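# Push loaded cart through self-closing door into taped area

## Task

Move the loaded utility cart through the self-closing door and leave it parked in the zone outlined by yellow tape, with each of its four wheels fully inside the outline and none resting on the tape. All cartons must sit in the cart's top tray without any part overhanging the tray's edges. The task fails if, at the end, the robot is still holding or touching anything it picked up, if anything is held in place only by the robot, or if the robot has fallen or is left tilted. Finish by releasing everything and backing away.

## Robot and tools

Robot: a Hello Robot Stretch 3 with a single arm. It has a two-wheeled base (0.33 m long, 0.34 m wide), a lift that rides up a mast, and a telescoping arm that points out of the robot's RIGHT side. There is no sideways drive; the gripper gets carried forward or back only by driving the base. Turning in place pivots about the point between the drive wheels, which sits 0.05 m behind the front edge. With the arm pulled in and the wrist folded, a turn sweeps a circle of radius 0.28 m; an unfolded level wrist reaches beyond it.

Frames: the base frame has its origin on the floor between the drive wheels, x forward, y left, z up. The odometry frame is the base frame as it was at the start. Heading is positive to the left, between -3.142 and 3.142. hand_pose is reported in the base frame at the closed-fingertip point.

execute_actions takes "actions", a list run in order (an empty list just returns the current state and images). Each action may contain "robot" (a command, a stop, or a queue), "steps" (1 to 450 control steps at 30 per second; default 1) and "until" (ends the action early once all its conditions hold). {"steps": n} alone only waits. Any invalid field or out-of-range number rejects the entire call, nothing runs, and earlier motions continue.

A command has "base", "joints", and optionally "contact_limits". "base" holds exactly one key: "translate_m" is a straight-line offset in metres from where the base is when that command begins, positive forward, absolute value at most 1; or "rotate_rad", an in-place turn offset in radians, positive counter-clockwise seen from above, absolute value at most 3.2. "joints" holds absolute targets by name; unnamed joints keep their goals: lift_m 0 to 1.1 (arm height on mast), arm_m 0 to 0.52 (extension), wrist_yaw_rad -1.345 to 4.42 (0 along the arm, positive swings toward the front, 3.0 folds over the base), wrist_pitch_rad -1.57 to 0.451 (0 level, negative tips fingers down), wrist_roll_rad -2.911 to 2.911, gripper_m -0.089 to 0.179 (larger is wider; actual fingertip gap is 0.007 m smaller near closed, 0.025 m smaller wide open, zero below 0.007), head_pan_rad -3.953 to 1.73 (0 ahead, positive left, -1.57 looks along the arm), head_tilt_rad -1.53 to 0.419 (negative down). "contact_limits": {"arm_m": effort percent 1 to 100} makes the arm stop when its motor effort reaches that value; lower is gentler.

A queue is a list of up to 8 commands or {"pause_s": seconds, max 15} run one after another; each starts when the previous one's motions end "done" (off_target also passes for base and gripper). {"robot": {"stop": true}} brakes everything and clears the queue. New commands act immediately and discard the rest of any older queue.

To wait for all motion to finish, use "steps": 450 with "until": {"robot": {"status": "ended"}}. Other conditions compare fields, e.g. {"lift_m": [">", 0.3]} or a status word or ["!=", "moving"]. "any" in place of "robot" ends as soon as one motion or the queue finishes.

Speed: the base reaches 0.30 m/s and 1.9 rad/s only while stowed (lift_m under 0.30, arm_m under 0.03, wrist_yaw_rad over 2.54); otherwise 0.10 m/s and 0.63 rad/s.

Gripper: to grasp, command a value smaller than the object's width; to let go, command at least 0.02 more than where the pads first touched. Readings and "done" do not prove a grasp.

Wrist safety: fold or unfold the wrist only with lift_m between 0.32 and 0.95, wrist_pitch_rad -0.4 and roll near 0; once folded the lift may drop to 0.25. If yaw goes below -0.4, keep pitch at -0.5 or lower.

Tipping: pushing into something rigid with the gripper above about 0.45 m, pushing again after a contact_stop, driving while gripping or pushing an immovable thing, or snagging furniture (especially in reverse) can tip the robot. If base_tilt shows a lean, reverse the last move in small steps, free the gripper, and lower lift_m to about 0.2 if needed.

Result lines: base_status shows progress as (translate_m done of goal); joint_goals, joint_status, measured_speeds, refusals, queue and queue_left. Status words: moving, done, off_target (resting away from goal, possibly still pushing), contact_stop (arm or lift stopped by contact and now slack), time_out, stopped, not_commanded, torque_fault (wrist servo off for 10 s; wait with steps). The base and wrist have no contact stop. "robot.on_its_own" reports goals the robot changed, slack or disabled joints, motors outside rest effort, and tilt of 3 degrees or more. "refused:" and "dropped:" lines name goals that were not taken, counting from 0. lidar_m lists 12 distances in 30-degree sectors, the first straight ahead and continuing counter-clockwise, in a plane 0.17 m up. wrist_depth_mm and head_depth_mm are 7x7 grids of depth in mm. motor_effort is percent, positive pushing toward higher values; wheel effort positive drives forward. base_odometry counts wheel turns, so slipping looks like travel.

Cameras: head_camera and nav_camera on the head, aimed with head pan and tilt; wrist_camera on the gripper. Each result includes one image from each. zoom_image takes "camera" and "region" [x0, y0, x1, y1] in that image's pixels, at most 504 by 504.

finished_scene takes "scene" (1 or 2) and is final. Before calling it, let all motion end, release everything, and move clear. Avoid drops, slams, hard hits and heavy pushing.

Each tool is called as name(argument=value, ...), one argument or row to a line, values as JSON.

## Session

execute_actions(
  actions=[],
)

Scene clock: 0.00 s.
robot.base_odometry: x=+0.000 y=+0.000 heading=+0.000 (m, m, rad; robot's odometry frame)
robot.turned_by_wheels: +0.000 (rad since the last result)
robot.turned_by_imu: +0.000 (rad since the last result)
robot.base_tilt: forward=+1.1 right=-0.5 (deg)
robot.lidar_m: 0.70 0.77 0.76 0.82 1.22 1.28 1.35 1.79 1.77 0.85 0.66 0.65
robot.head_depth_mm: 623 623 621 620 619 617 617 / 667 664 664 664 663 660 660 / 717 716 714 711 713 711 712 / 775 775 772 770 771 767 767 / 845 843 845 839 837 835 834 / 910 907 910 906 915 914 913 / 848 852 850 855 857 859 863
robot.base_status: not_commanded
robot.joint_positions: lift_m=+0.340 arm_m=+0.003 wrist_yaw_rad=+3.116 wrist_pitch_rad=-0.489 wrist_roll_rad=+0.001 gripper_m=+0.037 head_pan_rad=+0.005 head_tilt_rad=-0.010
robot.joint_goals: lift_m=+0.340 arm_m=+0.003 wrist_yaw_rad=+3.116 wrist_pitch_rad=-0.489 wrist_roll_rad=+0.001 gripper_m=+0.037 head_pan_rad=+0.005 head_tilt_rad=-0.010
robot.joint_status: lift_m=not_commanded arm_m=not_commanded wrist_yaw_rad=not_commanded wrist_pitch_rad=not_commanded wrist_roll_rad=not_commanded gripper_m=not_commanded head_pan_rad=not_commanded head_tilt_rad=not_commanded
robot.measured_speeds: translate_m=+0.000 rotate_rad=+0.000 lift_m=+0.000 arm_m=+0.000 wrist_yaw_rad=+0.000 wrist_pitch_rad=+0.000 wrist_roll_rad=+0.000 head_pan_rad=+0.000 head_tilt_rad=+0.000
robot: refusals=0 queue=idle queue_left=0
robot.motor_effort: left_wheel=+0 right_wheel=+0 lift_m=+19 arm_m=+0 wrist_yaw_rad=+1 wrist_pitch_rad=+4 wrist_roll_rad=+0 gripper_m=+0 head_pan_rad=+0 head_tilt_rad=+2 (%)
robot.hand_pose: x=-0.0158 y=+0.0669 z=+0.3368 quat_wxyz=(+0.180, +0.688, +0.162, +0.684) (m; robot's base frame)
robot.wrist_depth_mm: - - - 967 823 694 612 / - - - - 883 746 659 / 891 892 892 887 884 805 684 / 736 729 739 725 731 705 704 / 622 623 629 622 635 621 610 / 537 550 - - - 528 533 / 474 - - - 463 470 463
pictures: head_camera (sideways: a quarter turn clockwise sets it upright), nav_camera (sideways: a quarter turn counterclockwise sets it upright), wrist_camera
Images, in order (width x height): head_camera 896x504, nav_camera 672x504, wrist_camera 644x364.

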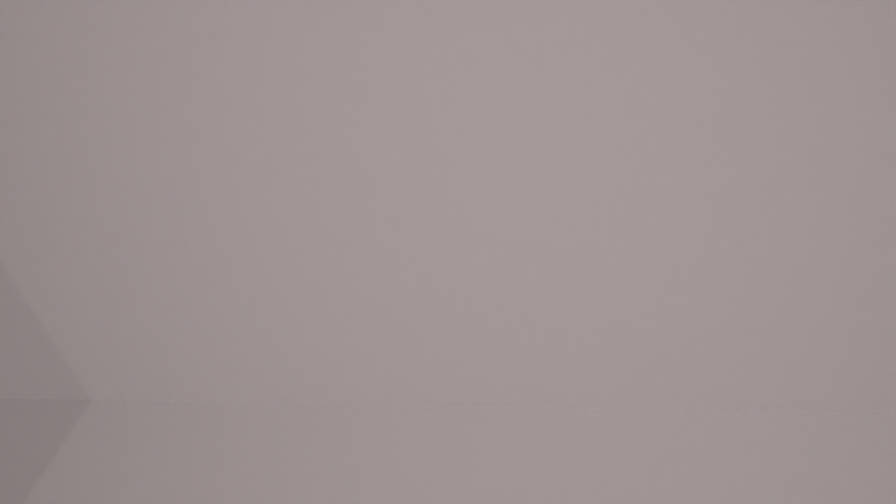

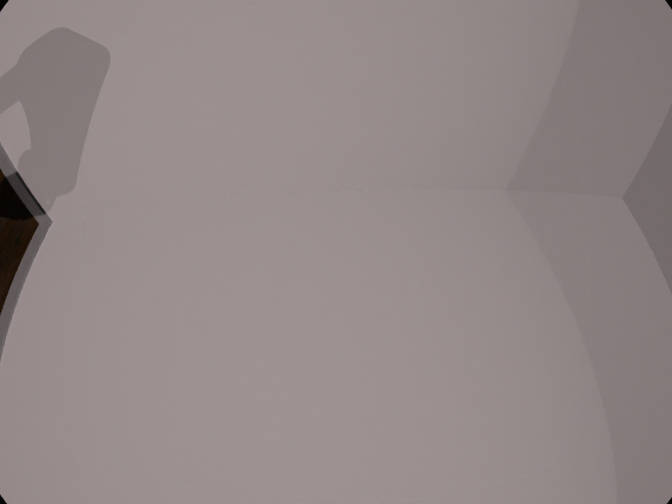

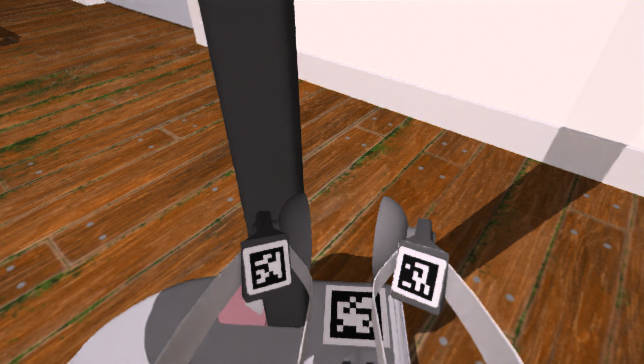

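Facing a corner. Look behind.

execute_actions(
  actions=[
    {"robot":{"joints":{"head_pan_rad":-3.0,"head_tilt_rad":-0.5}},"steps":450,"until":{"robot":{"status":"ended"}}},
  ],
)

Scene clock: 3.60 s.
robot.base_odometry: x=+0.000 y=+0.000 heading=+0.000 (m, m, rad; robot's odometry frame)
robot.turned_by_wheels: +0.000 (rad since the last result)
robot.turned_by_imu: -0.001 (rad since the last result)
robot.base_tilt: forward=+1.1 right=-0.5 (deg)
robot.lidar_m: 0.70 0.77 0.76 0.82 1.21 1.28 1.36 1.79 1.77 0.85 0.67 0.65
robot.head_depth_mm: 2895 3185 3410 1696 1749 1638 1353 / 2601 2856 3198 2878 2094 1639 1356 / 2354 2574 2818 2828 2068 1641 1359 / 2124 2292 2497 2627 2077 1641 1346 / 1951 2095 2266 2452 2094 1640 1360 / 1785 1929 2063 2244 2088 1630 1358 / 1680 1788 1914 2042 2087 1634 1350
robot.base_status: not_commanded
robot.joint_positions: lift_m=+0.340 arm_m=+0.003 wrist_yaw_rad=+3.116 wrist_pitch_rad=-0.489 wrist_roll_rad=+0.001 gripper_m=+0.037 head_pan_rad=-2.993 head_tilt_rad=-0.494
robot.joint_goals: lift_m=+0.340 arm_m=+0.003 wrist_yaw_rad=+3.116 wrist_pitch_rad=-0.489 wrist_roll_rad=+0.001 gripper_m=+0.037 head_pan_rad=-3.000 head_tilt_rad=-0.500
robot.joint_status: lift_m=not_commanded arm_m=not_commanded wrist_yaw_rad=not_commanded wrist_pitch_rad=not_commanded wrist_roll_rad=not_commanded gripper_m=not_commanded head_pan_rad=done head_tilt_rad=done
robot.measured_speeds: translate_m=+0.000 rotate_rad=+0.000 lift_m=+0.000 arm_m=+0.000 wrist_yaw_rad=+0.000 wrist_pitch_rad=+0.000 wrist_roll_rad=+0.000 head_pan_rad=+0.000 head_tilt_rad=+0.000
robot: refusals=0 queue=done queue_left=0
robot.motor_effort: left_wheel=-1(1) right_wheel=+0(0) lift_m=+19(19) arm_m=+0(0) wrist_yaw_rad=+0(1) wrist_pitch_rad=+4(4) wrist_roll_rad=+0(1) gripper_m=+0(1) head_pan_rad=-3(43) head_tilt_rad=-2(25) (%)
robot.hand_pose: x=-0.0158 y=+0.0669 z=+0.3368 quat_wxyz=(+0.180, +0.688, +0.162, +0.684) (m; robot's base frame)
robot.wrist_depth_mm: - - - 967 829 708 615 / - - - - 888 746 644 / 903 890 919 915 890 790 698 / 737 744 739 737 736 742 701 / 622 629 623 622 635 610 615 / 537 549 - - - 531 537 / 475 - - - 469 470 464
pictures: head_camera (sideways: a quarter turn clockwise sets it upright), nav_camera (sideways: a quarter turn counterclockwise sets it upright), wrist_camera
camera_calibration (this result's frames):
head_camera: T_world_to_cam=[[0.465907, 0.0849495, -0.880746, 1.16414], [0.165478, -0.986184, -0.00758293, 0.0149648], [-0.869222, -0.142211, -0.473528, 0.570025], [0, 0, 0, 1]] pos_world=[-0.0493777, -0.00307108, 1.29535]
nav_camera: T_world_to_cam=[[-0.490758, -0.0186188, 0.871097, -1.08524], [-0.144607, 0.987647, -0.0603586, 0.12764], [-0.859212, -0.155588, -0.487387, 0.601375], [0, 0, 0, 1]] pos_world=[0.00257749, -0.0527018, 1.24615]
wrist_camera: T_world_to_cam=[[0.999614, 0.0248516, 0.0124407, 0.0202089], [0.0253859, -0.634309, -0.772663, 0.33151], [-0.0113107, 0.77268, -0.634694, 0.325798], [0, 0, 0, 1]] pos_world=[-0.0249318, -0.0419598, 0.462676]
Images, in order (width x height): head_camera 896x504, nav_camera 672x504, wrist_camera 644x364.

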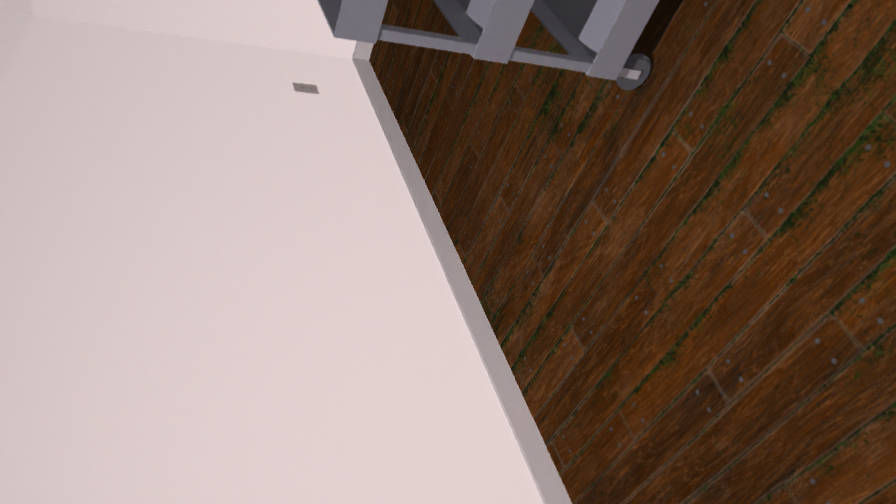

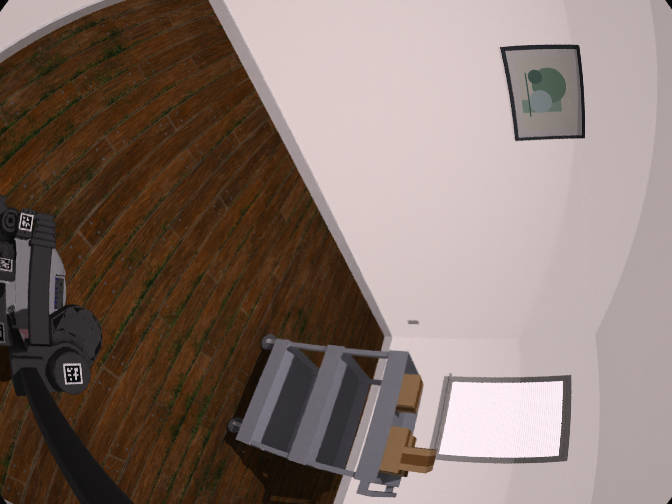

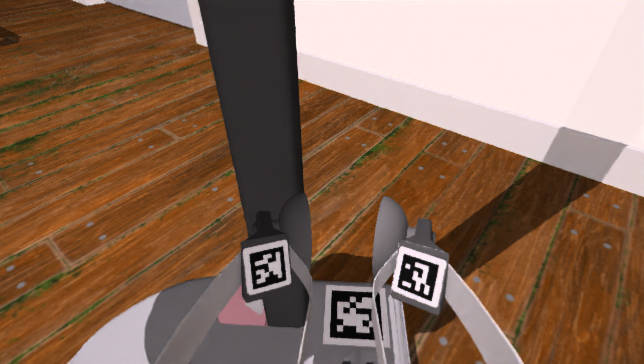

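execute_actions(
  actions=[
    {"robot":{"joints":{"head_pan_rad":-2.2,"head_tilt_rad":-0.45}},"steps":450,"until":{"robot":{"status":"ended"}}},
  ],
)

Scene clock: 6.63 s.
robot.base_odometry: x=+0.000 y=+0.000 heading=+0.000 (m, m, rad; robot's odometry frame)
robot.turned_by_wheels: +0.000 (rad since the last result)
robot.turned_by_imu: -0.001 (rad since the last result)
robot.base_tilt: forward=+1.0 right=-0.6 (deg)
robot.lidar_m: 0.70 0.77 0.76 0.82 1.21 1.28 1.36 1.79 1.77 0.85 0.66 0.65
robot.head_depth_mm: 1508 1626 1741 1930 2050 1697 1393 / 1512 1625 1759 1906 2032 1683 1390 / 1505 1633 1768 1925 2052 1708 1389 / 1517 1637 1774 1922 2064 1704 1385 / 1520 1625 1766 1929 2071 1693 1385 / 1518 1634 1782 1934 2074 1692 1390 / 1513 1641 1745 1899 1952 1705 1385
robot.base_status: not_commanded
robot.joint_positions: lift_m=+0.340 arm_m=+0.003 wrist_yaw_rad=+3.116 wrist_pitch_rad=-0.489 wrist_roll_rad=+0.001 gripper_m=+0.037 head_pan_rad=-2.207 head_tilt_rad=-0.458
robot.joint_goals: lift_m=+0.340 arm_m=+0.003 wrist_yaw_rad=+3.116 wrist_pitch_rad=-0.489 wrist_roll_rad=+0.001 gripper_m=+0.037 head_pan_rad=-2.200 head_tilt_rad=-0.450
robot.joint_status: lift_m=not_commanded arm_m=not_commanded wrist_yaw_rad=not_commanded wrist_pitch_rad=not_commanded wrist_roll_rad=not_commanded gripper_m=not_commanded head_pan_rad=done head_tilt_rad=done
robot.measured_speeds: translate_m=+0.000 rotate_rad=+0.000 lift_m=+0.000 arm_m=+0.000 wrist_yaw_rad=+0.000 wrist_pitch_rad=+0.000 wrist_roll_rad=+0.000 head_pan_rad=+0.000 head_tilt_rad=+0.000
robot: refusals=0 queue=done queue_left=0
robot.motor_effort: left_wheel=+0(1) right_wheel=+0(0) lift_m=+19(19) arm_m=+0(0) wrist_yaw_rad=+1(1) wrist_pitch_rad=+4(4) wrist_roll_rad=+0(0) gripper_m=+0(0) head_pan_rad=+4(43) head_tilt_rad=+4(11) (%)
robot.hand_pose: x=-0.0158 y=+0.0669 z=+0.3368 quat_wxyz=(+0.180, +0.688, +0.162, +0.684) (m; robot's base frame)
robot.wrist_depth_mm: - - - 972 820 693 612 / - - - - 893 742 642 / 893 922 878 902 869 802 682 / 741 733 738 712 713 726 703 / 616 628 619 613 629 620 610 / 536 556 - - - 533 533 / 475 - - - 466 467 464
pictures: head_camera (sideways: a quarter turn clockwise sets it upright), nav_camera (sideways: a quarter turn counterclockwise sets it upright), wrist_camera
camera_calibration (this result's frames):
head_camera: T_world_to_cam=[[0.250559, 0.364152, -0.897003, 1.18666], [0.814255, -0.580449, -0.00819658, 0.0118065], [-0.523649, -0.728335, -0.441949, 0.526827], [0, 0, 0, 1]] pos_world=[-0.0310687, -0.0415632, 1.29736]
nav_camera: T_world_to_cam=[[-0.315236, -0.335097, 0.887883, -1.1082], [-0.801976, 0.594291, -0.0604429, 0.131762], [-0.507407, -0.731114, -0.456082, 0.558494], [0, 0, 0, 1]] pos_world=[0.0397083, -0.0413377, 1.24664]
wrist_camera: T_world_to_cam=[[0.999614, 0.0248515, 0.0124409, 0.0202088], [0.0253859, -0.634308, -0.772663, 0.33151], [-0.0113105, 0.772681, -0.634694, 0.325798], [0, 0, 0, 1]] pos_world=[-0.0249318, -0.0419598, 0.462676]
Images, in order (width x height): head_camera 896x504, nav_camera 672x504, wrist_camera 644x364.

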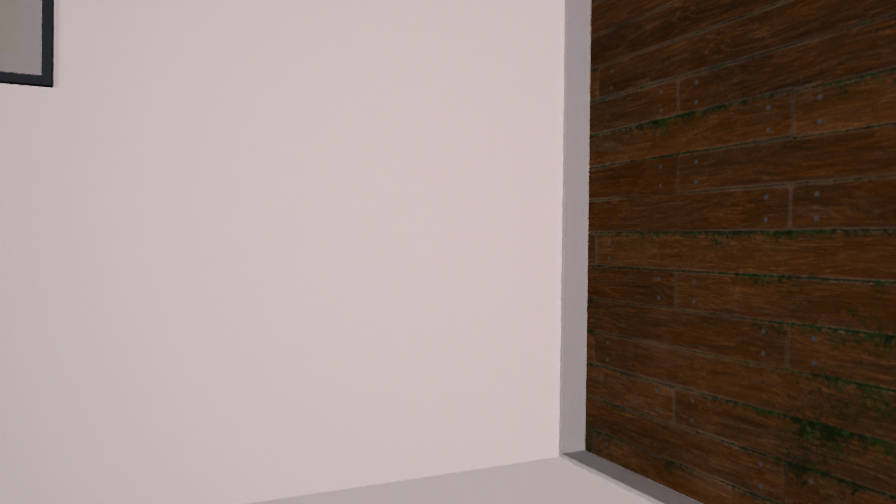

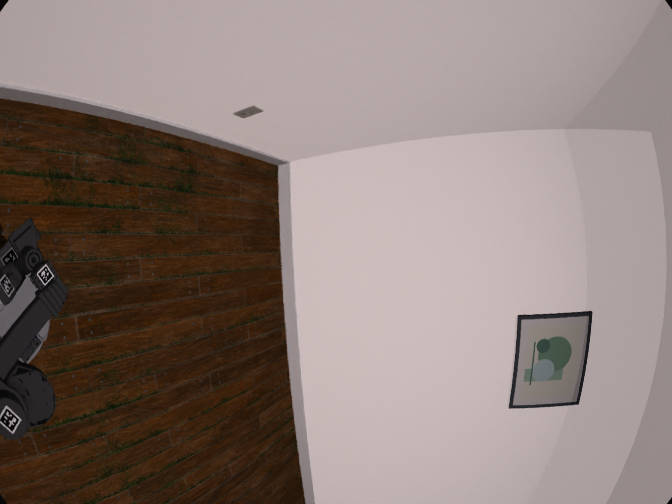

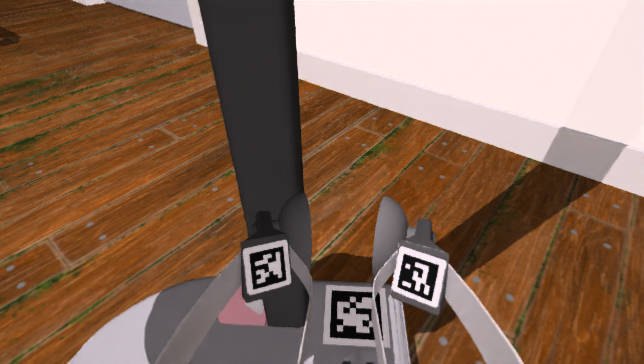

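Wrong way.

execute_actions(
  actions=[
    {"robot":{"joints":{"head_pan_rad":-3.9,"head_tilt_rad":-0.45}},"steps":450,"until":{"robot":{"status":"ended"}}},
  ],
)

execute_actions(
  actions=[
    {"robot":{"joints":{"head_pan_rad":1.7,"head_tilt_rad":-0.45}},"steps":450,"until":{"robot":{"status":"ended"}}},
  ],
)

Scene clock: 11.60 s.
robot.base_odometry: x=+0.000 y=+0.000 heading=+0.000 (m, m, rad; robot's odometry frame)
robot.turned_by_wheels: +0.000 (rad since the last result)
robot.turned_by_imu: -0.001 (rad since the last result)
robot.base_tilt: forward=+0.9 right=-0.7 (deg)
robot.lidar_m: 0.70 0.78 0.76 0.82 1.21 1.28 1.36 1.79 1.76 0.85 0.66 0.65
robot.head_depth_mm: - - - - - - - / 2318 2402 2672 2688 2169 - - / 2758 2948 3162 3031 2175 1691 1400 / 2729 2920 3189 3041 2179 1689 1391 / 2743 2893 3111 2841 2110 1639 1391 / 2682 2856 1409 1654 1705 1599 1383 / 2639 2892 1373 1736 1706 1639 1382
robot.base_status: not_commanded
robot.joint_positions: lift_m=+0.340 arm_m=+0.003 wrist_yaw_rad=+3.116 wrist_pitch_rad=-0.489 wrist_roll_rad=+0.001 gripper_m=+0.037 head_pan_rad=-3.893 head_tilt_rad=-0.458
robot.joint_goals: lift_m=+0.340 arm_m=+0.003 wrist_yaw_rad=+3.116 wrist_pitch_rad=-0.489 wrist_roll_rad=+0.001 gripper_m=+0.037 head_pan_rad=-3.900 head_tilt_rad=-0.450
robot.joint_status: lift_m=not_commanded arm_m=not_commanded wrist_yaw_rad=not_commanded wrist_pitch_rad=not_commanded wrist_roll_rad=not_commanded gripper_m=not_commanded head_pan_rad=done head_tilt_rad=done
robot.measured_speeds: translate_m=+0.000 rotate_rad=+0.000 lift_m=+0.000 arm_m=+0.000 wrist_yaw_rad=+0.000 wrist_pitch_rad=+0.000 wrist_roll_rad=+0.000 head_pan_rad=+0.000 head_tilt_rad=+0.000
robot: refusals=0 queue=done queue_left=0
robot.motor_effort: left_wheel=+0(0) right_wheel=+0(0) lift_m=+19(19) arm_m=+0(0) wrist_yaw_rad=-1(1) wrist_pitch_rad=+4(3) wrist_roll_rad=+0(0) gripper_m=+0(1) head_pan_rad=-4(46) head_tilt_rad=+4(4) (%)
robot.hand_pose: x=-0.0158 y=+0.0669 z=+0.3368 quat_wxyz=(+0.180, +0.688, +0.162, +0.684) (m; robot's base frame)
robot.wrist_depth_mm: - - - 997 812 696 614 / - - - - 874 748 642 / 910 891 880 885 878 800 679 / 740 732 728 721 717 732 691 / 628 621 615 620 623 608 606 / 528 551 - - - 531 530 / 478 - - - 470 471 470
pictures: head_camera (sideways: a quarter turn clockwise sets it upright), nav_camera (sideways: a quarter turn counterclockwise sets it upright), wrist_camera
camera_calibration (this result's frames):
head_camera: T_world_to_cam=[[0.33304, -0.290568, -0.897025, 1.18618], [-0.669848, -0.742453, -0.00819747, 0.0208607], [-0.663617, 0.603601, -0.441903, 0.52762], [0, 0, 0, 1]] pos_world=[-0.030935, 0.0416826, 1.29736]
nav_camera: T_world_to_cam=[[-0.296773, 0.351493, 0.887907, -1.10835], [0.682191, 0.728672, -0.0604429, 0.122709], [-0.668238, 0.587784, -0.456035, 0.559415], [0, 0, 0, 1]] pos_world=[-0.0388155, -0.0286531, 1.24664]
wrist_camera: T_world_to_cam=[[0.999614, 0.0248517, 0.0124409, 0.0202089], [0.025386, -0.634308, -0.772663, 0.33151], [-0.0113107, 0.772681, -0.634694, 0.325798], [0, 0, 0, 1]] pos_world=[-0.0249318, -0.0419598, 0.462676]
Images, in order (width x height): head_camera 896x504, nav_camera 672x504, wrist_camera 644x364.

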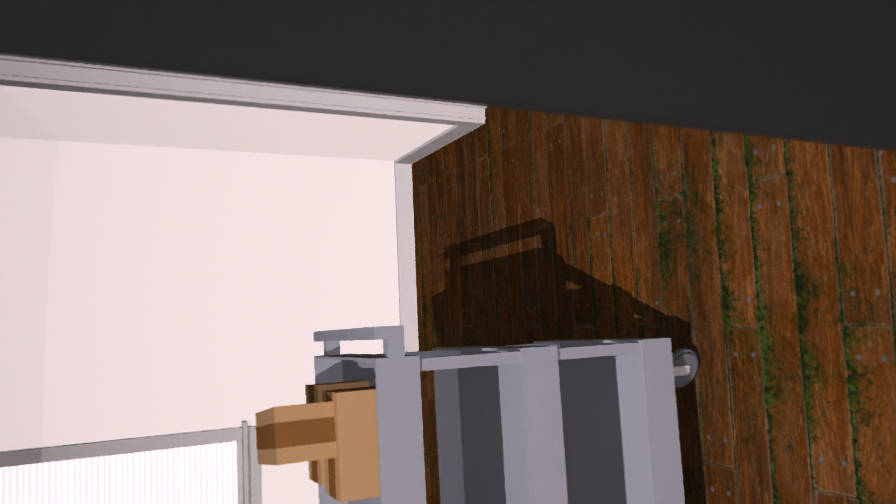

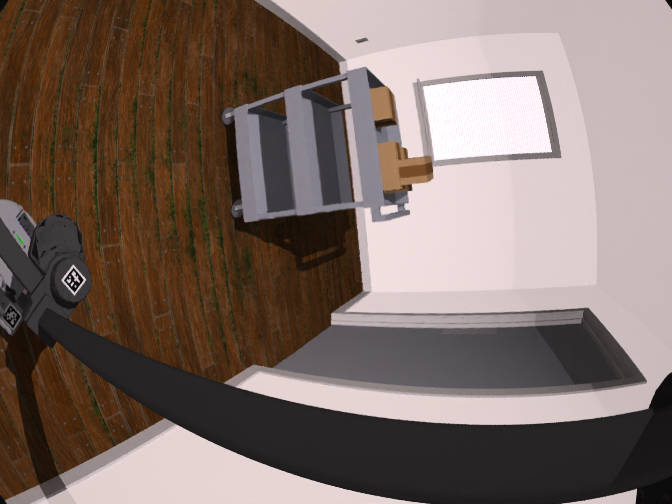

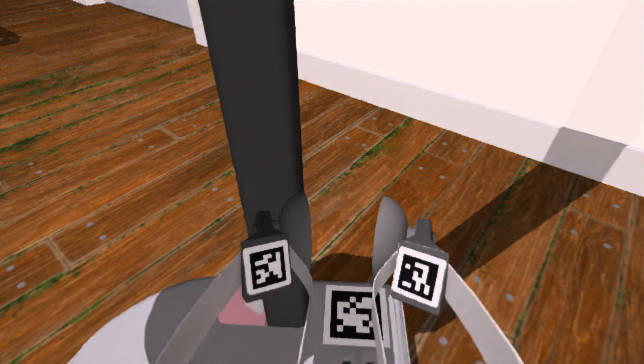

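Scene clock: 14.87 s.
robot.base_odometry: x=+0.000 y=+0.000 heading=+0.000 (m, m, rad; robot's odometry frame)
robot.turned_by_wheels: +0.000 (rad since the last result)
robot.turned_by_imu: -0.001 (rad since the last result)
robot.base_tilt: forward=+0.9 right=-0.6 (deg)
robot.lidar_m: 0.70 0.77 0.76 0.82 1.21 1.28 1.36 1.80 1.77 0.85 0.66 0.65
robot.head_depth_mm: 694 734 782 833 895 967 1046 / 750 797 853 913 989 1070 1179 / 809 867 933 1008 1096 1206 1297 / 882 955 1031 1122 1236 1385 1390 / 975 1053 1153 1273 1414 1563 1373 / 1079 1182 1320 1460 1641 1703 1389 / 1206 1316 1447 1798 - - -
robot.base_status: not_commanded
robot.joint_positions: lift_m=+0.340 arm_m=+0.003 wrist_yaw_rad=+3.116 wrist_pitch_rad=-0.489 wrist_roll_rad=+0.001 gripper_m=+0.037 head_pan_rad=+1.693 head_tilt_rad=-0.458
robot.joint_goals: lift_m=+0.340 arm_m=+0.003 wrist_yaw_rad=+3.116 wrist_pitch_rad=-0.489 wrist_roll_rad=+0.001 gripper_m=+0.037 head_pan_rad=+1.700 head_tilt_rad=-0.450
robot.joint_status: lift_m=not_commanded arm_m=not_commanded wrist_yaw_rad=not_commanded wrist_pitch_rad=not_commanded wrist_roll_rad=not_commanded gripper_m=not_commanded head_pan_rad=done head_tilt_rad=done
robot.measured_speeds: translate_m=+0.000 rotate_rad=+0.000 lift_m=+0.000 arm_m=+0.000 wrist_yaw_rad=+0.000 wrist_pitch_rad=+0.000 wrist_roll_rad=+0.000 head_pan_rad=+0.000 head_tilt_rad=+0.000
robot: refusals=0 queue=done queue_left=0
robot.motor_effort: left_wheel=+0(1) right_wheel=+0(1) lift_m=+19(19) arm_m=+0(0) wrist_yaw_rad=+0(1) wrist_pitch_rad=+4(4) wrist_roll_rad=+0(0) gripper_m=+0(0) head_pan_rad=+3(39) head_tilt_rad=+4(3) (%)
robot.hand_pose: x=-0.0158 y=+0.0669 z=+0.3368 quat_wxyz=(+0.180, +0.688, +0.162, +0.684) (m; robot's base frame)
robot.wrist_depth_mm: - - - 970 819 710 602 / - - - - 872 745 643 / 885 914 900 894 875 788 688 / 725 742 725 720 719 735 691 / 612 612 622 616 632 613 604 / 539 556 - - - 529 533 / 469 - - - 471 469 466
pictures: head_camera (sideways: a quarter turn clockwise sets it upright), nav_camera (sideways: a quarter turn counterclockwise sets it upright), wrist_camera
camera_calibration (this result's frames):
head_camera: T_world_to_cam=[[0.0685316, -0.436443, -0.897118, 1.18792], [-0.990308, -0.138644, -0.00820106, 0.0228202], [-0.1208, 0.888985, -0.441715, 0.524064], [0, 0, 0, 1]] pos_world=[0.0044964, 0.0557366, 1.29738]
nav_camera: T_world_to_cam=[[-0.00159807, 0.459836, 0.888002, -1.11027], [0.990912, 0.120167, -0.0604432, 0.120826], [-0.134503, 0.879835, -0.455849, 0.555917], [0, 0, 0, 1]] pos_world=[-0.0467298, 0.00690835, 1.24664]
wrist_camera: T_world_to_cam=[[0.999614, 0.0248517, 0.0124409, 0.0202088], [0.0253861, -0.634308, -0.772663, 0.33151], [-0.0113107, 0.772681, -0.634694, 0.325798], [0, 0, 0, 1]] pos_world=[-0.0249318, -0.0419598, 0.462676]
Images, in order (width x height): head_camera 896x504, nav_camera 672x504, wrist_camera 644x364.

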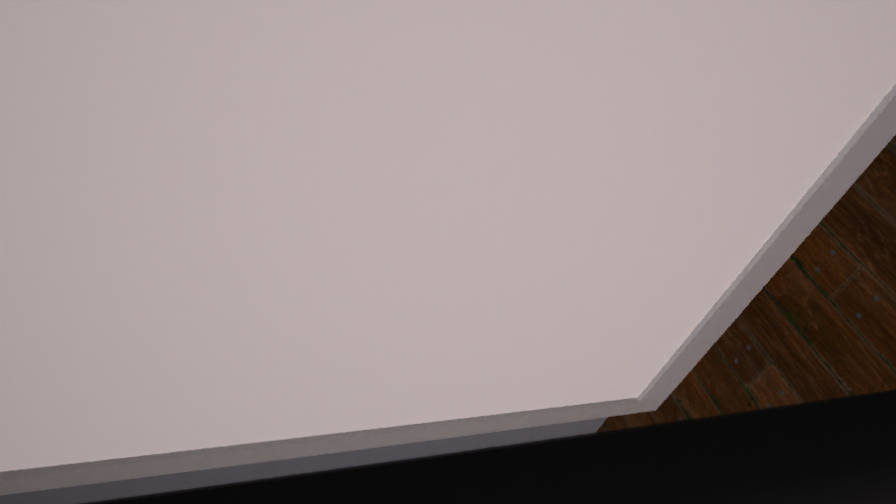

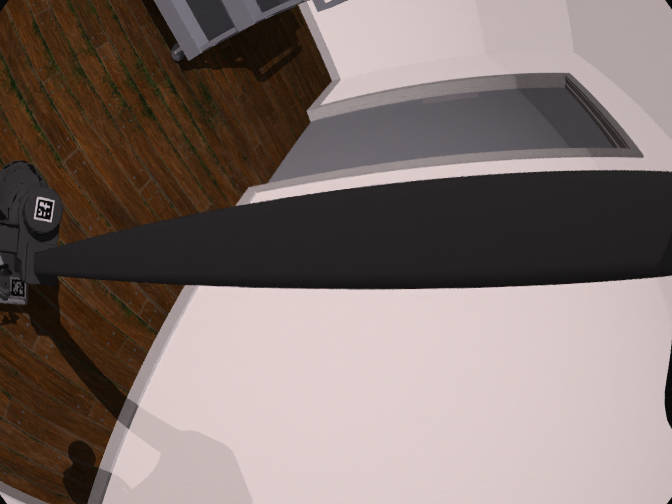

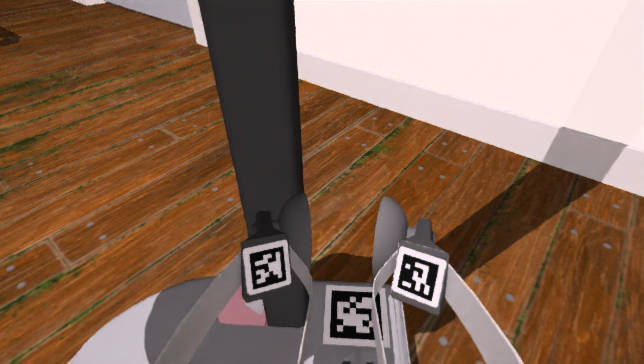

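execute_actions(
  actions=[
    {"robot":[{"joints":{"lift_m":0.27,"head_pan_rad":-0.5,"head_tilt_rad":-0.5}},{"base":{"rotate_rad":2.51}}],"steps":450,"until":{"robot":{"status":"ended"}}},
  ],
)

Scene clock: 25.63 s.
robot.base_odometry: x=+0.000 y=+0.000 heading=+2.510 (m, m, rad; robot's odometry frame)
robot.turned_by_wheels: +2.510 (rad since the last result)
robot.turned_by_imu: +2.510 (rad since the last result)
robot.base_tilt: forward=+1.1 right=-0.6 (deg)
robot.lidar_m: 1.28 1.31 1.85 1.77 0.97 0.69 0.66 0.67 0.80 0.76 0.78 1.05
robot.head_depth_mm: 889 940 994 1055 1121 1202 1256 / 1006 1073 1138 1213 1314 1403 1343 / 1152 1237 1323 1431 1570 1589 1353 / 1495 1614 1766 1950 1896 1638 1353 / 1796 2001 2217 2422 2069 1630 1345 / 2117 2313 2636 2666 2060 1632 1340 / 2631 2864 3116 2793 2062 1630 1355
robot.base_status: done (rotate_rad +2.5099 of +2.5100)
robot.joint_positions: lift_m=+0.270 arm_m=+0.003 wrist_yaw_rad=+3.116 wrist_pitch_rad=-0.489 wrist_roll_rad=+0.001 gripper_m=+0.037 head_pan_rad=-0.493 head_tilt_rad=-0.494
robot.joint_goals: lift_m=+0.270 arm_m=+0.003 wrist_yaw_rad=+3.116 wrist_pitch_rad=-0.489 wrist_roll_rad=+0.001 gripper_m=+0.037 head_pan_rad=-0.500 head_tilt_rad=-0.500
robot.joint_status: lift_m=done arm_m=not_commanded wrist_yaw_rad=not_commanded wrist_pitch_rad=not_commanded wrist_roll_rad=not_commanded gripper_m=not_commanded head_pan_rad=done head_tilt_rad=done
robot.measured_speeds: translate_m=+0.000 rotate_rad=+0.000 lift_m=+0.000 arm_m=+0.000 wrist_yaw_rad=+0.000 wrist_pitch_rad=+0.000 wrist_roll_rad=+0.000 head_pan_rad=+0.000 head_tilt_rad=+0.000
robot: refusals=0 queue=done queue_left=0
robot.motor_effort: left_wheel=-2(6) right_wheel=+4(14) lift_m=+13(19) arm_m=-1(0) wrist_yaw_rad=+0(0) wrist_pitch_rad=+4(5) wrist_roll_rad=+0(0) gripper_m=+1(1) head_pan_rad=-3(45) head_tilt_rad=-2(7) (%)
robot.hand_pose: x=-0.0158 y=+0.0669 z=+0.2675 quat_wxyz=(+0.180, +0.688, +0.162, +0.684) (m; robot's base frame)
robot.wrist_depth_mm: 793 - - - - - - / 783 996 996 977 973 972 962 / 719 764 775 751 748 767 753 / 627 617 619 624 618 617 608 / 522 540 548 533 538 522 522 / 474 - - - - 454 454 / - - - - 402 397 390
pictures: head_camera (sideways: a quarter turn clockwise sets it upright), nav_camera (sideways: a quarter turn counterclockwise sets it upright), wrist_camera
camera_calibration (this result's frames):
head_camera: T_world_to_cam=[[-0.424253, 0.21104, -0.880609, 1.16939], [0.457929, 0.888956, -0.00757786, 0.0131742], [0.781223, -0.406472, -0.473784, 0.56029], [0, 0, 0, 1]] pos_world=[0.0523716, -0.0307562, 1.29533]
nav_camera: T_world_to_cam=[[0.40444, -0.279044, 0.870955, -1.09051], [-0.475538, -0.877622, -0.0603576, 0.129657], [0.781212, -0.389762, -0.487641, 0.591698], [0, 0, 0, 1]] pos_world=[0.0404618, 0.0401097, 1.24615]
wrist_camera: T_world_to_cam=[[0.999614, 0.0248513, 0.0124404, 0.0210723], [0.0253854, -0.634309, -0.772663, 0.277918], [-0.0113106, 0.77268, -0.634695, 0.281816], [0, 0, 0, 1]] pos_world=[-0.0249317, -0.0419912, 0.393342]
Images, in order (width x height): head_camera 896x504, nav_camera 672x504, wrist_camera 644x364.

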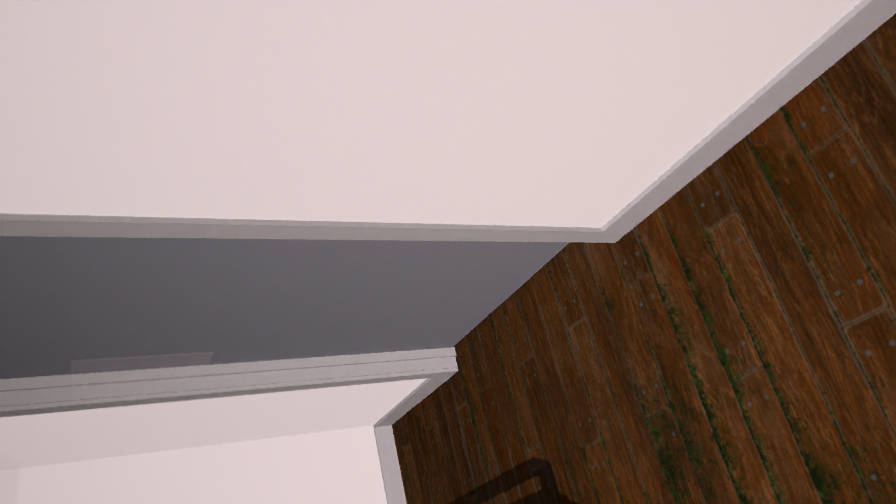

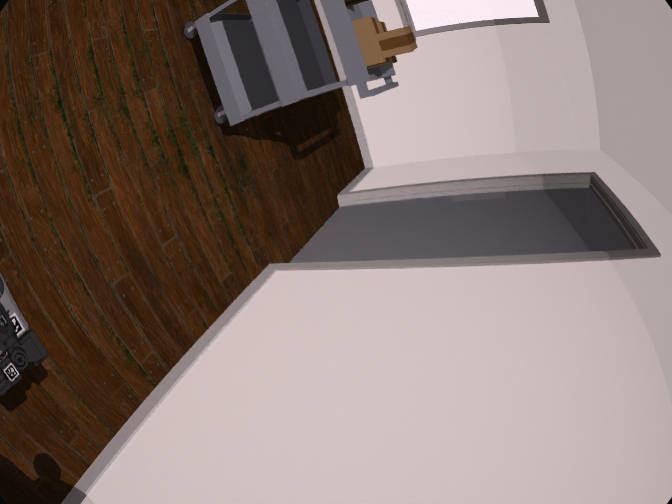

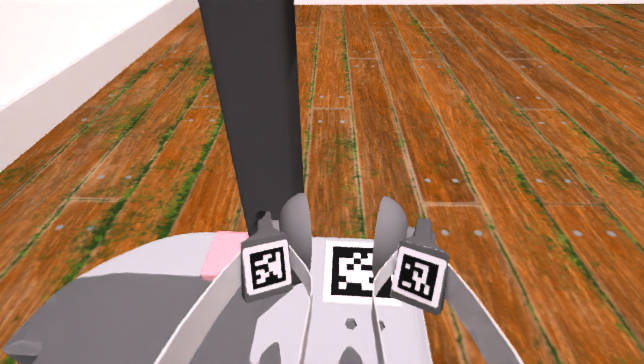

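execute_actions(
  actions=[
    {"robot":{"base":{"translate_m":0.4},"joints":{"head_pan_rad":0.25,"head_tilt_rad":-0.75}},"steps":450,"until":{"robot":{"status":"ended"}}},
  ],
)

Scene clock: 45.07 s.
robot.base_odometry: x=-0.323 y=+0.236 heading=+2.510 (m, m, rad; robot's odometry frame)
robot.turned_by_wheels: +0.000 (rad since the last result)
robot.turned_by_imu: +0.000 (rad since the last result)
robot.base_tilt: forward=+1.2 right=-0.5 (deg)
robot.lidar_m: 0.88 0.90 1.87 1.78 1.55 1.10 1.05 1.08 0.79 0.75 0.77 1.03
robot.head_depth_mm: 2306 2584 2431 1915 1599 1359 1183 / 2378 2570 2334 1937 1599 1360 1181 / 2394 1087 962 1300 1522 1350 1181 / 1024 967 1384 1298 1497 1362 1189 / 2531 1084 1391 1301 1492 1359 1185 / 2577 1070 1436 1336 1523 1362 1191 / 2655 1056 1449 1339 1538 1355 1193
robot.base_status: done (translate_m +0.4000 of +0.4000)
robot.joint_positions: lift_m=+0.270 arm_m=+0.003 wrist_yaw_rad=+3.116 wrist_pitch_rad=-0.489 wrist_roll_rad=+0.001 gripper_m=+0.037 head_pan_rad=+0.243 head_tilt_rad=-0.741
robot.joint_goals: lift_m=+0.270 arm_m=+0.003 wrist_yaw_rad=+3.116 wrist_pitch_rad=-0.489 wrist_roll_rad=+0.001 gripper_m=+0.037 head_pan_rad=+0.250 head_tilt_rad=-0.750
robot.joint_status: lift_m=done arm_m=not_commanded wrist_yaw_rad=not_commanded wrist_pitch_rad=not_commanded wrist_roll_rad=not_commanded gripper_m=not_commanded head_pan_rad=done head_tilt_rad=done
robot.measured_speeds: translate_m=+0.000 rotate_rad=+0.000 lift_m=+0.000 arm_m=+0.000 wrist_yaw_rad=+0.000 wrist_pitch_rad=+0.000 wrist_roll_rad=+0.000 head_pan_rad=+0.000 head_tilt_rad=+0.000
robot: refusals=0 queue=done queue_left=0
robot.motor_effort: left_wheel=-3(4) right_wheel=+4(11) lift_m=+13(13) arm_m=+0(0) wrist_yaw_rad=+0(0) wrist_pitch_rad=+4(4) wrist_roll_rad=+0(0) gripper_m=-1(0) head_pan_rad=+4(41) head_tilt_rad=-3(20) (%)
robot.hand_pose: x=-0.0158 y=+0.0669 z=+0.2675 quat_wxyz=(+0.180, +0.688, +0.162, +0.684) (m; robot's base frame)
robot.wrist_depth_mm: - - - - - - - / 997 988 993 977 963 975 - / 764 763 756 754 771 752 751 / 624 615 624 625 614 616 616 / 526 545 547 539 525 520 515 / 473 - - - - 450 452 / - - - - 405 397 399
pictures: head_camera (sideways: a quarter turn clockwise sets it upright), nav_camera (sideways: a quarter turn counterclockwise sets it upright), wrist_camera
camera_calibration (this result's frames):
head_camera: T_world_to_cam=[[-0.651393, -0.176776, -0.73786, 0.984668], [-0.258652, 0.965966, -0.0030837, 0.0116927], [0.713292, 0.188841, -0.674947, 0.822411], [0, 0, 0, 1]] pos_world=[0.0578109, 0.00746657, 1.28167]
nav_camera: T_world_to_cam=[[0.679631, 0.112396, 0.724892, -0.901776], [0.222465, -0.973233, -0.0576734, 0.121885], [0.699007, 0.20046, -0.686444, 0.850829], [0, 0, 0, 1]] pos_world=[-0.00897544, 0.0494217, 1.24477]
wrist_camera: T_world_to_cam=[[0.999614, 0.0248512, 0.0124404, 0.0210724], [0.0253854, -0.634309, -0.772663, 0.277911], [-0.0113106, 0.77268, -0.634695, 0.28181], [0, 0, 0, 1]] pos_world=[-0.0249317, -0.0419912, 0.393332]
Images, in order (width x height): head_camera 896x504, nav_camera 672x504, wrist_camera 644x364.

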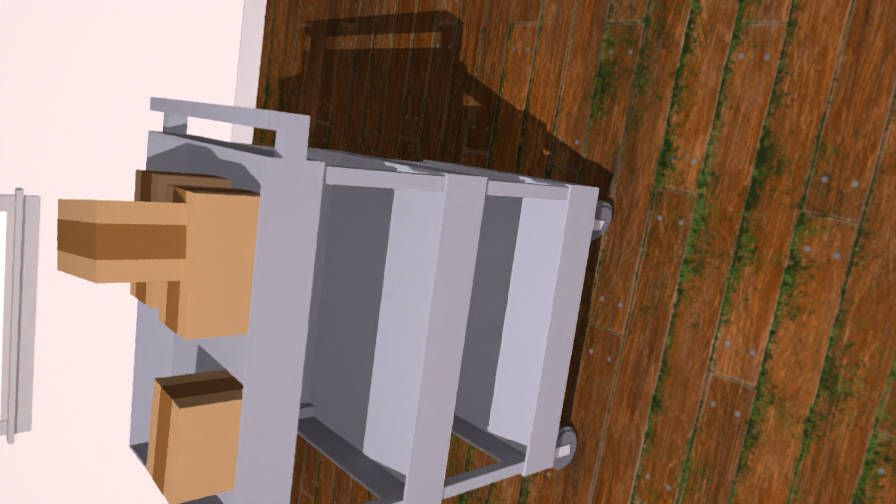

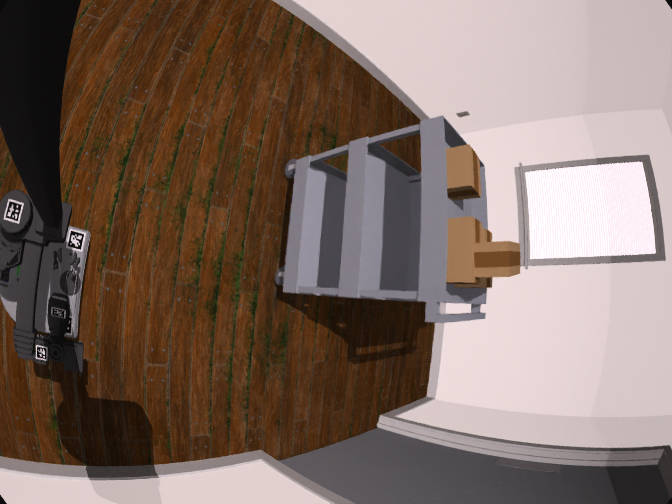

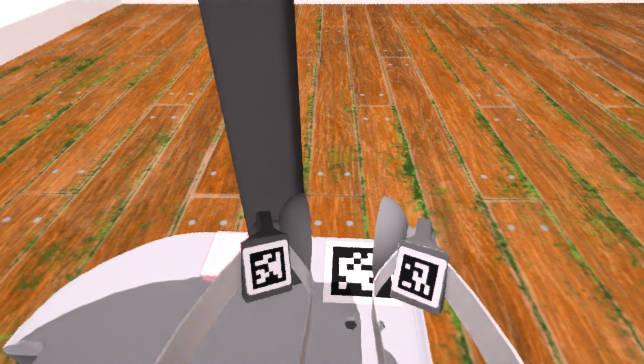

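execute_actions(
  actions=[
    {"robot":[{"base":{"rotate_rad":0.81}},{"base":{"translate_m":0.58}},{"base":{"rotate_rad":0.76}},{"joints":{"lift_m":0.36,"wrist_pitch_rad":-0.4,"head_pan_rad":-1.57,"head_tilt_rad":-0.9,"gripper_m":0.0}},{"joints":{"wrist_yaw_rad":0.0}},{"joints":{"wrist_pitch_rad":0.0}}],"steps":450,"until":{"robot":{"status":"ended"}}},
  ],
)

Scene clock: 83.87 s.
robot.base_odometry: x=-0.894 y=+0.133 heading=-2.204 (m, m, rad; robot's odometry frame)
robot.turned_by_wheels: +1.570 (rad since the last result)
robot.turned_by_imu: +1.569 (rad since the last result)
robot.base_tilt: forward=+1.1 right=-0.5 (deg)
robot.lidar_m: 1.38 1.42 1.54 1.46 1.50 1.21 1.15 1.18 0.49 0.46 0.47 1.46
robot.head_depth_mm: 603 593 662 975 927 1247 1133 / 605 598 655 982 941 1219 1157 / 2049 674 663 985 947 1213 1174 / 2101 878 746 651 948 1217 1135 / 2143 874 694 648 948 1217 1137 / 2131 873 661 643 952 1215 1134 / 2112 883 661 638 908 1282 1138
robot.base_status: done (rotate_rad +0.7599 of +0.7600)
robot.joint_positions: lift_m=+0.360 arm_m=+0.003 wrist_yaw_rad=+0.003 wrist_pitch_rad=-0.026 wrist_roll_rad=+0.001 gripper_m=+0.000 head_pan_rad=-1.563 head_tilt_rad=-0.889
robot.joint_goals: lift_m=+0.360 arm_m=+0.003 wrist_yaw_rad=+0.000 wrist_pitch_rad=+0.000 wrist_roll_rad=+0.001 gripper_m=+0.000 head_pan_rad=-1.570 head_tilt_rad=-0.900
robot.joint_status: lift_m=done arm_m=not_commanded wrist_yaw_rad=done wrist_pitch_rad=done wrist_roll_rad=not_commanded gripper_m=done head_pan_rad=done head_tilt_rad=done
robot.measured_speeds: translate_m=+0.000 rotate_rad=+0.000 lift_m=+0.000 arm_m=+0.000 wrist_yaw_rad=+0.000 wrist_pitch_rad=+0.000 wrist_roll_rad=+0.000 head_pan_rad=+0.000 head_tilt_rad=+0.000
robot: refusals=0 queue=done queue_left=0
robot.motor_effort: left_wheel=-2(8) right_wheel=+4(12) lift_m=+25(27) arm_m=-1(0) wrist_yaw_rad=-3(5) wrist_pitch_rad=+8(8) wrist_roll_rad=+0(0) gripper_m=-3(88) head_pan_rad=-4(42) head_tilt_rad=-4(15) (%)
robot.hand_pose: x=-0.0206 y=-0.4035 z=+0.4675 quat_wxyz=(+0.707, +0.011, -0.707, -0.008) (m; robot's base frame)
robot.wrist_depth_mm: - - - - - - - / - 624 - - - - - / 212 211 211 212 213 212 211 / 220 221 220 219 220 221 218 / - - 745 - 227 - 229 / 990 693 717 656 723 - - / 762 531 564 565 564 567 817
pictures: head_camera (sideways: a quarter turn clockwise sets it upright), nav_camera (sideways: a quarter turn counterclockwise sets it upright), wrist_camera
camera_calibration (this result's frames):
head_camera: T_world_to_cam=[[-0.0211155, 0.775734, -0.630707, 0.84119], [0.999636, 0.0269688, -0.00029678, 0.000388576], [0.0167792, -0.630483, -0.776021, 0.958108], [0, 0, 0, 1]] pos_world=[0.00129743, -0.0484791, 1.27406]
nav_camera: T_world_to_cam=[[-0.0480857, -0.786177, 0.616128, -0.755609], [-0.99835, 0.0184429, -0.0543832, 0.125038], [0.0313917, -0.617726, -0.785767, 0.984067], [0, 0, 0, 1]] pos_world=[0.0576064, 0.0115354, 1.2456]
wrist_camera: T_world_to_cam=[[-0.998508, -0.0429788, 0.0336778, -0.043388], [-0.0424095, 0.221961, -0.974133, 0.572514], [0.0343919, -0.974108, -0.223453, -0.123984], [0, 0, 0, 1]] pos_world=[-0.0147792, -0.249714, 0.531461]
Images, in order (width x height): head_camera 896x504, nav_camera 672x504, wrist_camera 644x364.

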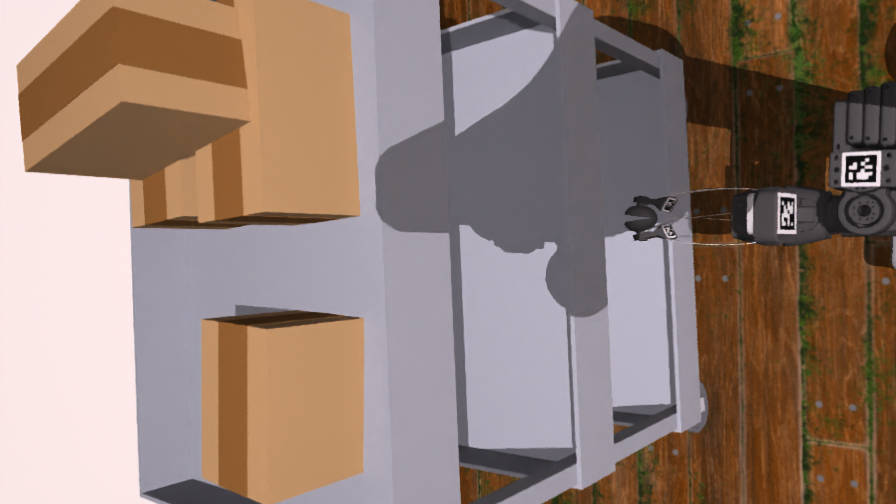

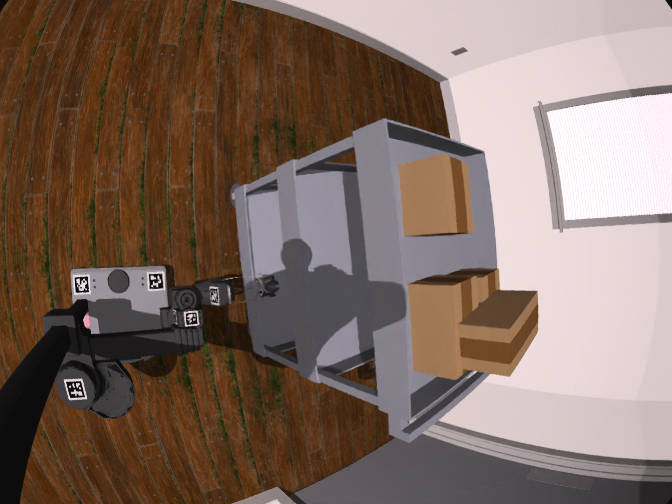

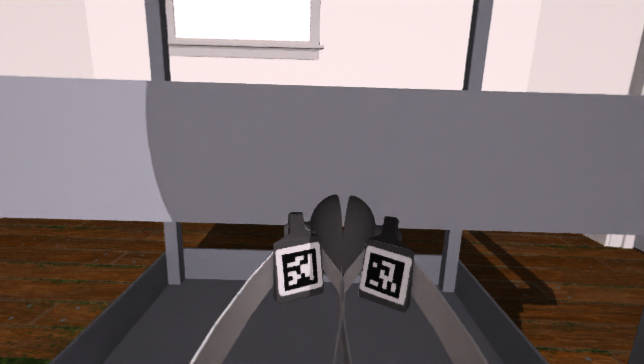

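execute_actions(
  actions=[
    {"robot":[{"joints":{"lift_m":0.39}},{"joints":{"arm_m":0.33}}],"steps":450,"until":{"robot":{"status":"ended"}}},
  ],
)

Scene clock: 90.20 s.
robot.base_odometry: x=-0.894 y=+0.133 heading=-2.204 (m, m, rad; robot's odometry frame)
robot.turned_by_wheels: +0.000 (rad since the last result)
robot.turned_by_imu: -0.009 (rad since the last result)
robot.base_tilt: forward=+1.1 right=-0.5 (deg)
robot.lidar_m: 1.38 1.41 1.55 1.46 1.50 1.21 1.15 1.17 0.80 0.74 0.74 1.46
robot.head_depth_mm: 993 839 1166 1593 1442 1270 1134 / 781 831 1231 1388 1400 1278 - / 839 824 1215 1380 1358 1266 1135 / 1091 910 1212 1373 1382 1273 1135 / 1088 802 1210 1128 1387 1271 1136 / 1077 814 1184 1127 1391 1269 1135 / 2056 893 1843 1672 1462 1279 1142
robot.base_status: done (rotate_rad +0.7596 of +0.7600)
robot.joint_positions: lift_m=+0.390 arm_m=+0.330 wrist_yaw_rad=-0.020 wrist_pitch_rad=-0.024 wrist_roll_rad=+0.001 gripper_m=+0.000 head_pan_rad=-1.564 head_tilt_rad=-0.890
robot.joint_goals: lift_m=+0.390 arm_m=+0.330 wrist_yaw_rad=+0.000 wrist_pitch_rad=+0.000 wrist_roll_rad=+0.001 gripper_m=+0.000 head_pan_rad=-1.570 head_tilt_rad=-0.900
robot.joint_status: lift_m=done arm_m=done wrist_yaw_rad=done wrist_pitch_rad=done wrist_roll_rad=not_commanded gripper_m=done head_pan_rad=done head_tilt_rad=done
robot.measured_speeds: translate_m=+0.000 rotate_rad=+0.000 lift_m=+0.000 arm_m=+0.000 wrist_yaw_rad=+0.000 wrist_pitch_rad=+0.000 wrist_roll_rad=+0.000 head_pan_rad=+0.000 head_tilt_rad=+0.000
robot: refusals=0 queue=done queue_left=0
robot.on_its_own: wrist_yaw_rad is at rest, and its effort (+14) is outside its rest range (-12 to +12)
robot.motor_effort: left_wheel=-5(6) right_wheel=+13(18) lift_m=+24(26) arm_m=+4(15) wrist_yaw_rad=+14(19) wrist_pitch_rad=+7(9) wrist_roll_rad=+0(0) gripper_m=-4(3) head_pan_rad=-3(4) head_tilt_rad=-4(4) (%)
robot.hand_pose: x=-0.0267 y=-0.7301 z=+0.4982 quat_wxyz=(+0.707, +0.001, -0.707, -0.016) (m; robot's base frame)
robot.wrist_depth_mm: - - - - - - - / - - - - - - - / 414 562 599 625 640 542 - / 165 168 173 176 181 185 190 / 171 173 178 - 189 192 198 / 176 181 184 704 197 201 207 / 826 577 618 612 616 868 870
pictures: head_camera (sideways: a quarter turn clockwise sets it upright), nav_camera (sideways: a quarter turn counterclockwise sets it upright), wrist_camera
camera_calibration (this result's frames):
head_camera: T_world_to_cam=[[-0.0204684, 0.776497, -0.629789, 0.839991], [0.999659, 0.0261284, -0.000274327, 0.000359208], [0.0162424, -0.629579, -0.776766, 0.95908], [0, 0, 0, 1]] pos_world=[0.00125643, -0.0484421, 1.274]
nav_camera: T_world_to_cam=[[-0.0487417, -0.786864, 0.615198, -0.754394], [-0.998334, 0.0193468, -0.0543519, 0.124997], [0.0308655, -0.616823, -0.786497, 0.98502], [0, 0, 0, 1]] pos_world=[0.0576156, 0.0115587, 1.24561]
wrist_camera: T_world_to_cam=[[-0.999242, -0.0193393, 0.0337837, -0.047289], [-0.0372194, 0.220387, -0.974702, 0.673935], [0.0114046, -0.975221, -0.22094, -0.437713], [0, 0, 0, 1]] pos_world=[-0.0171777, -0.576308, 0.561775]
Images, in order (width x height): head_camera 896x504, nav_camera 672x504, wrist_camera 644x364.

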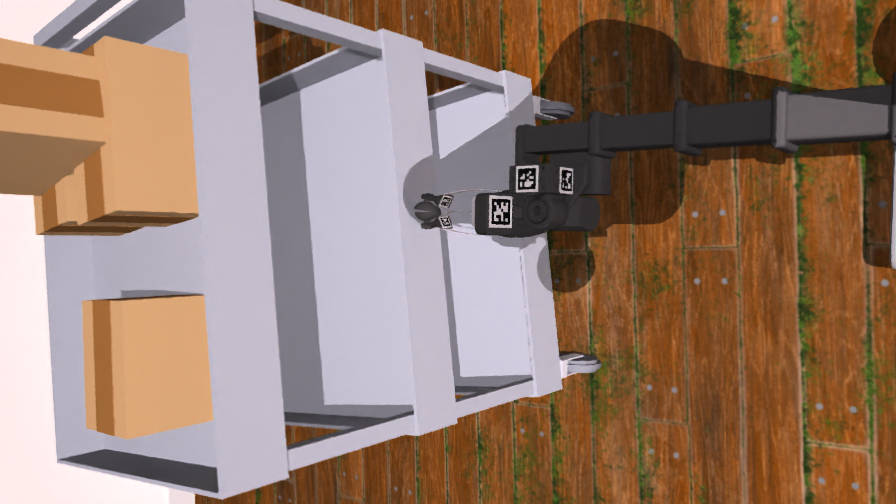

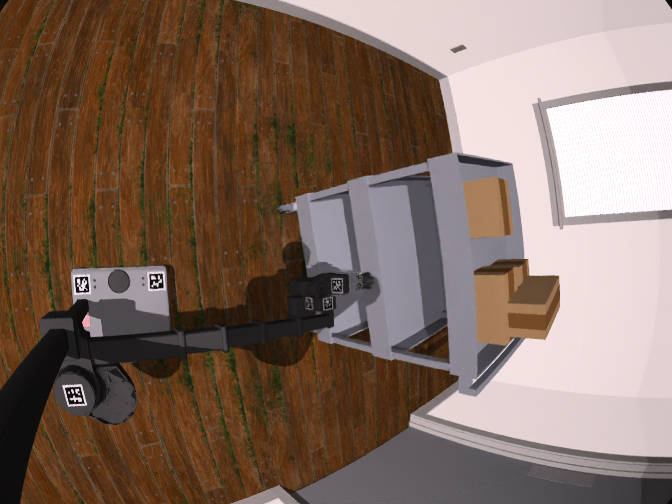

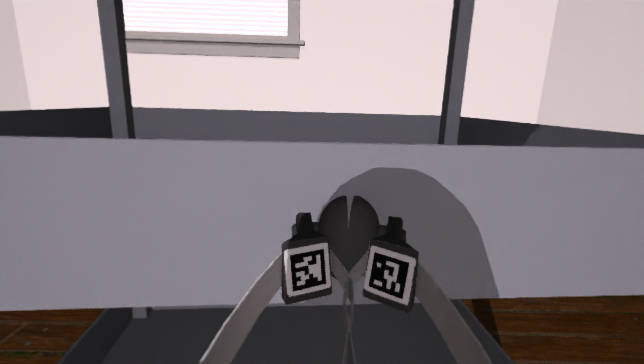

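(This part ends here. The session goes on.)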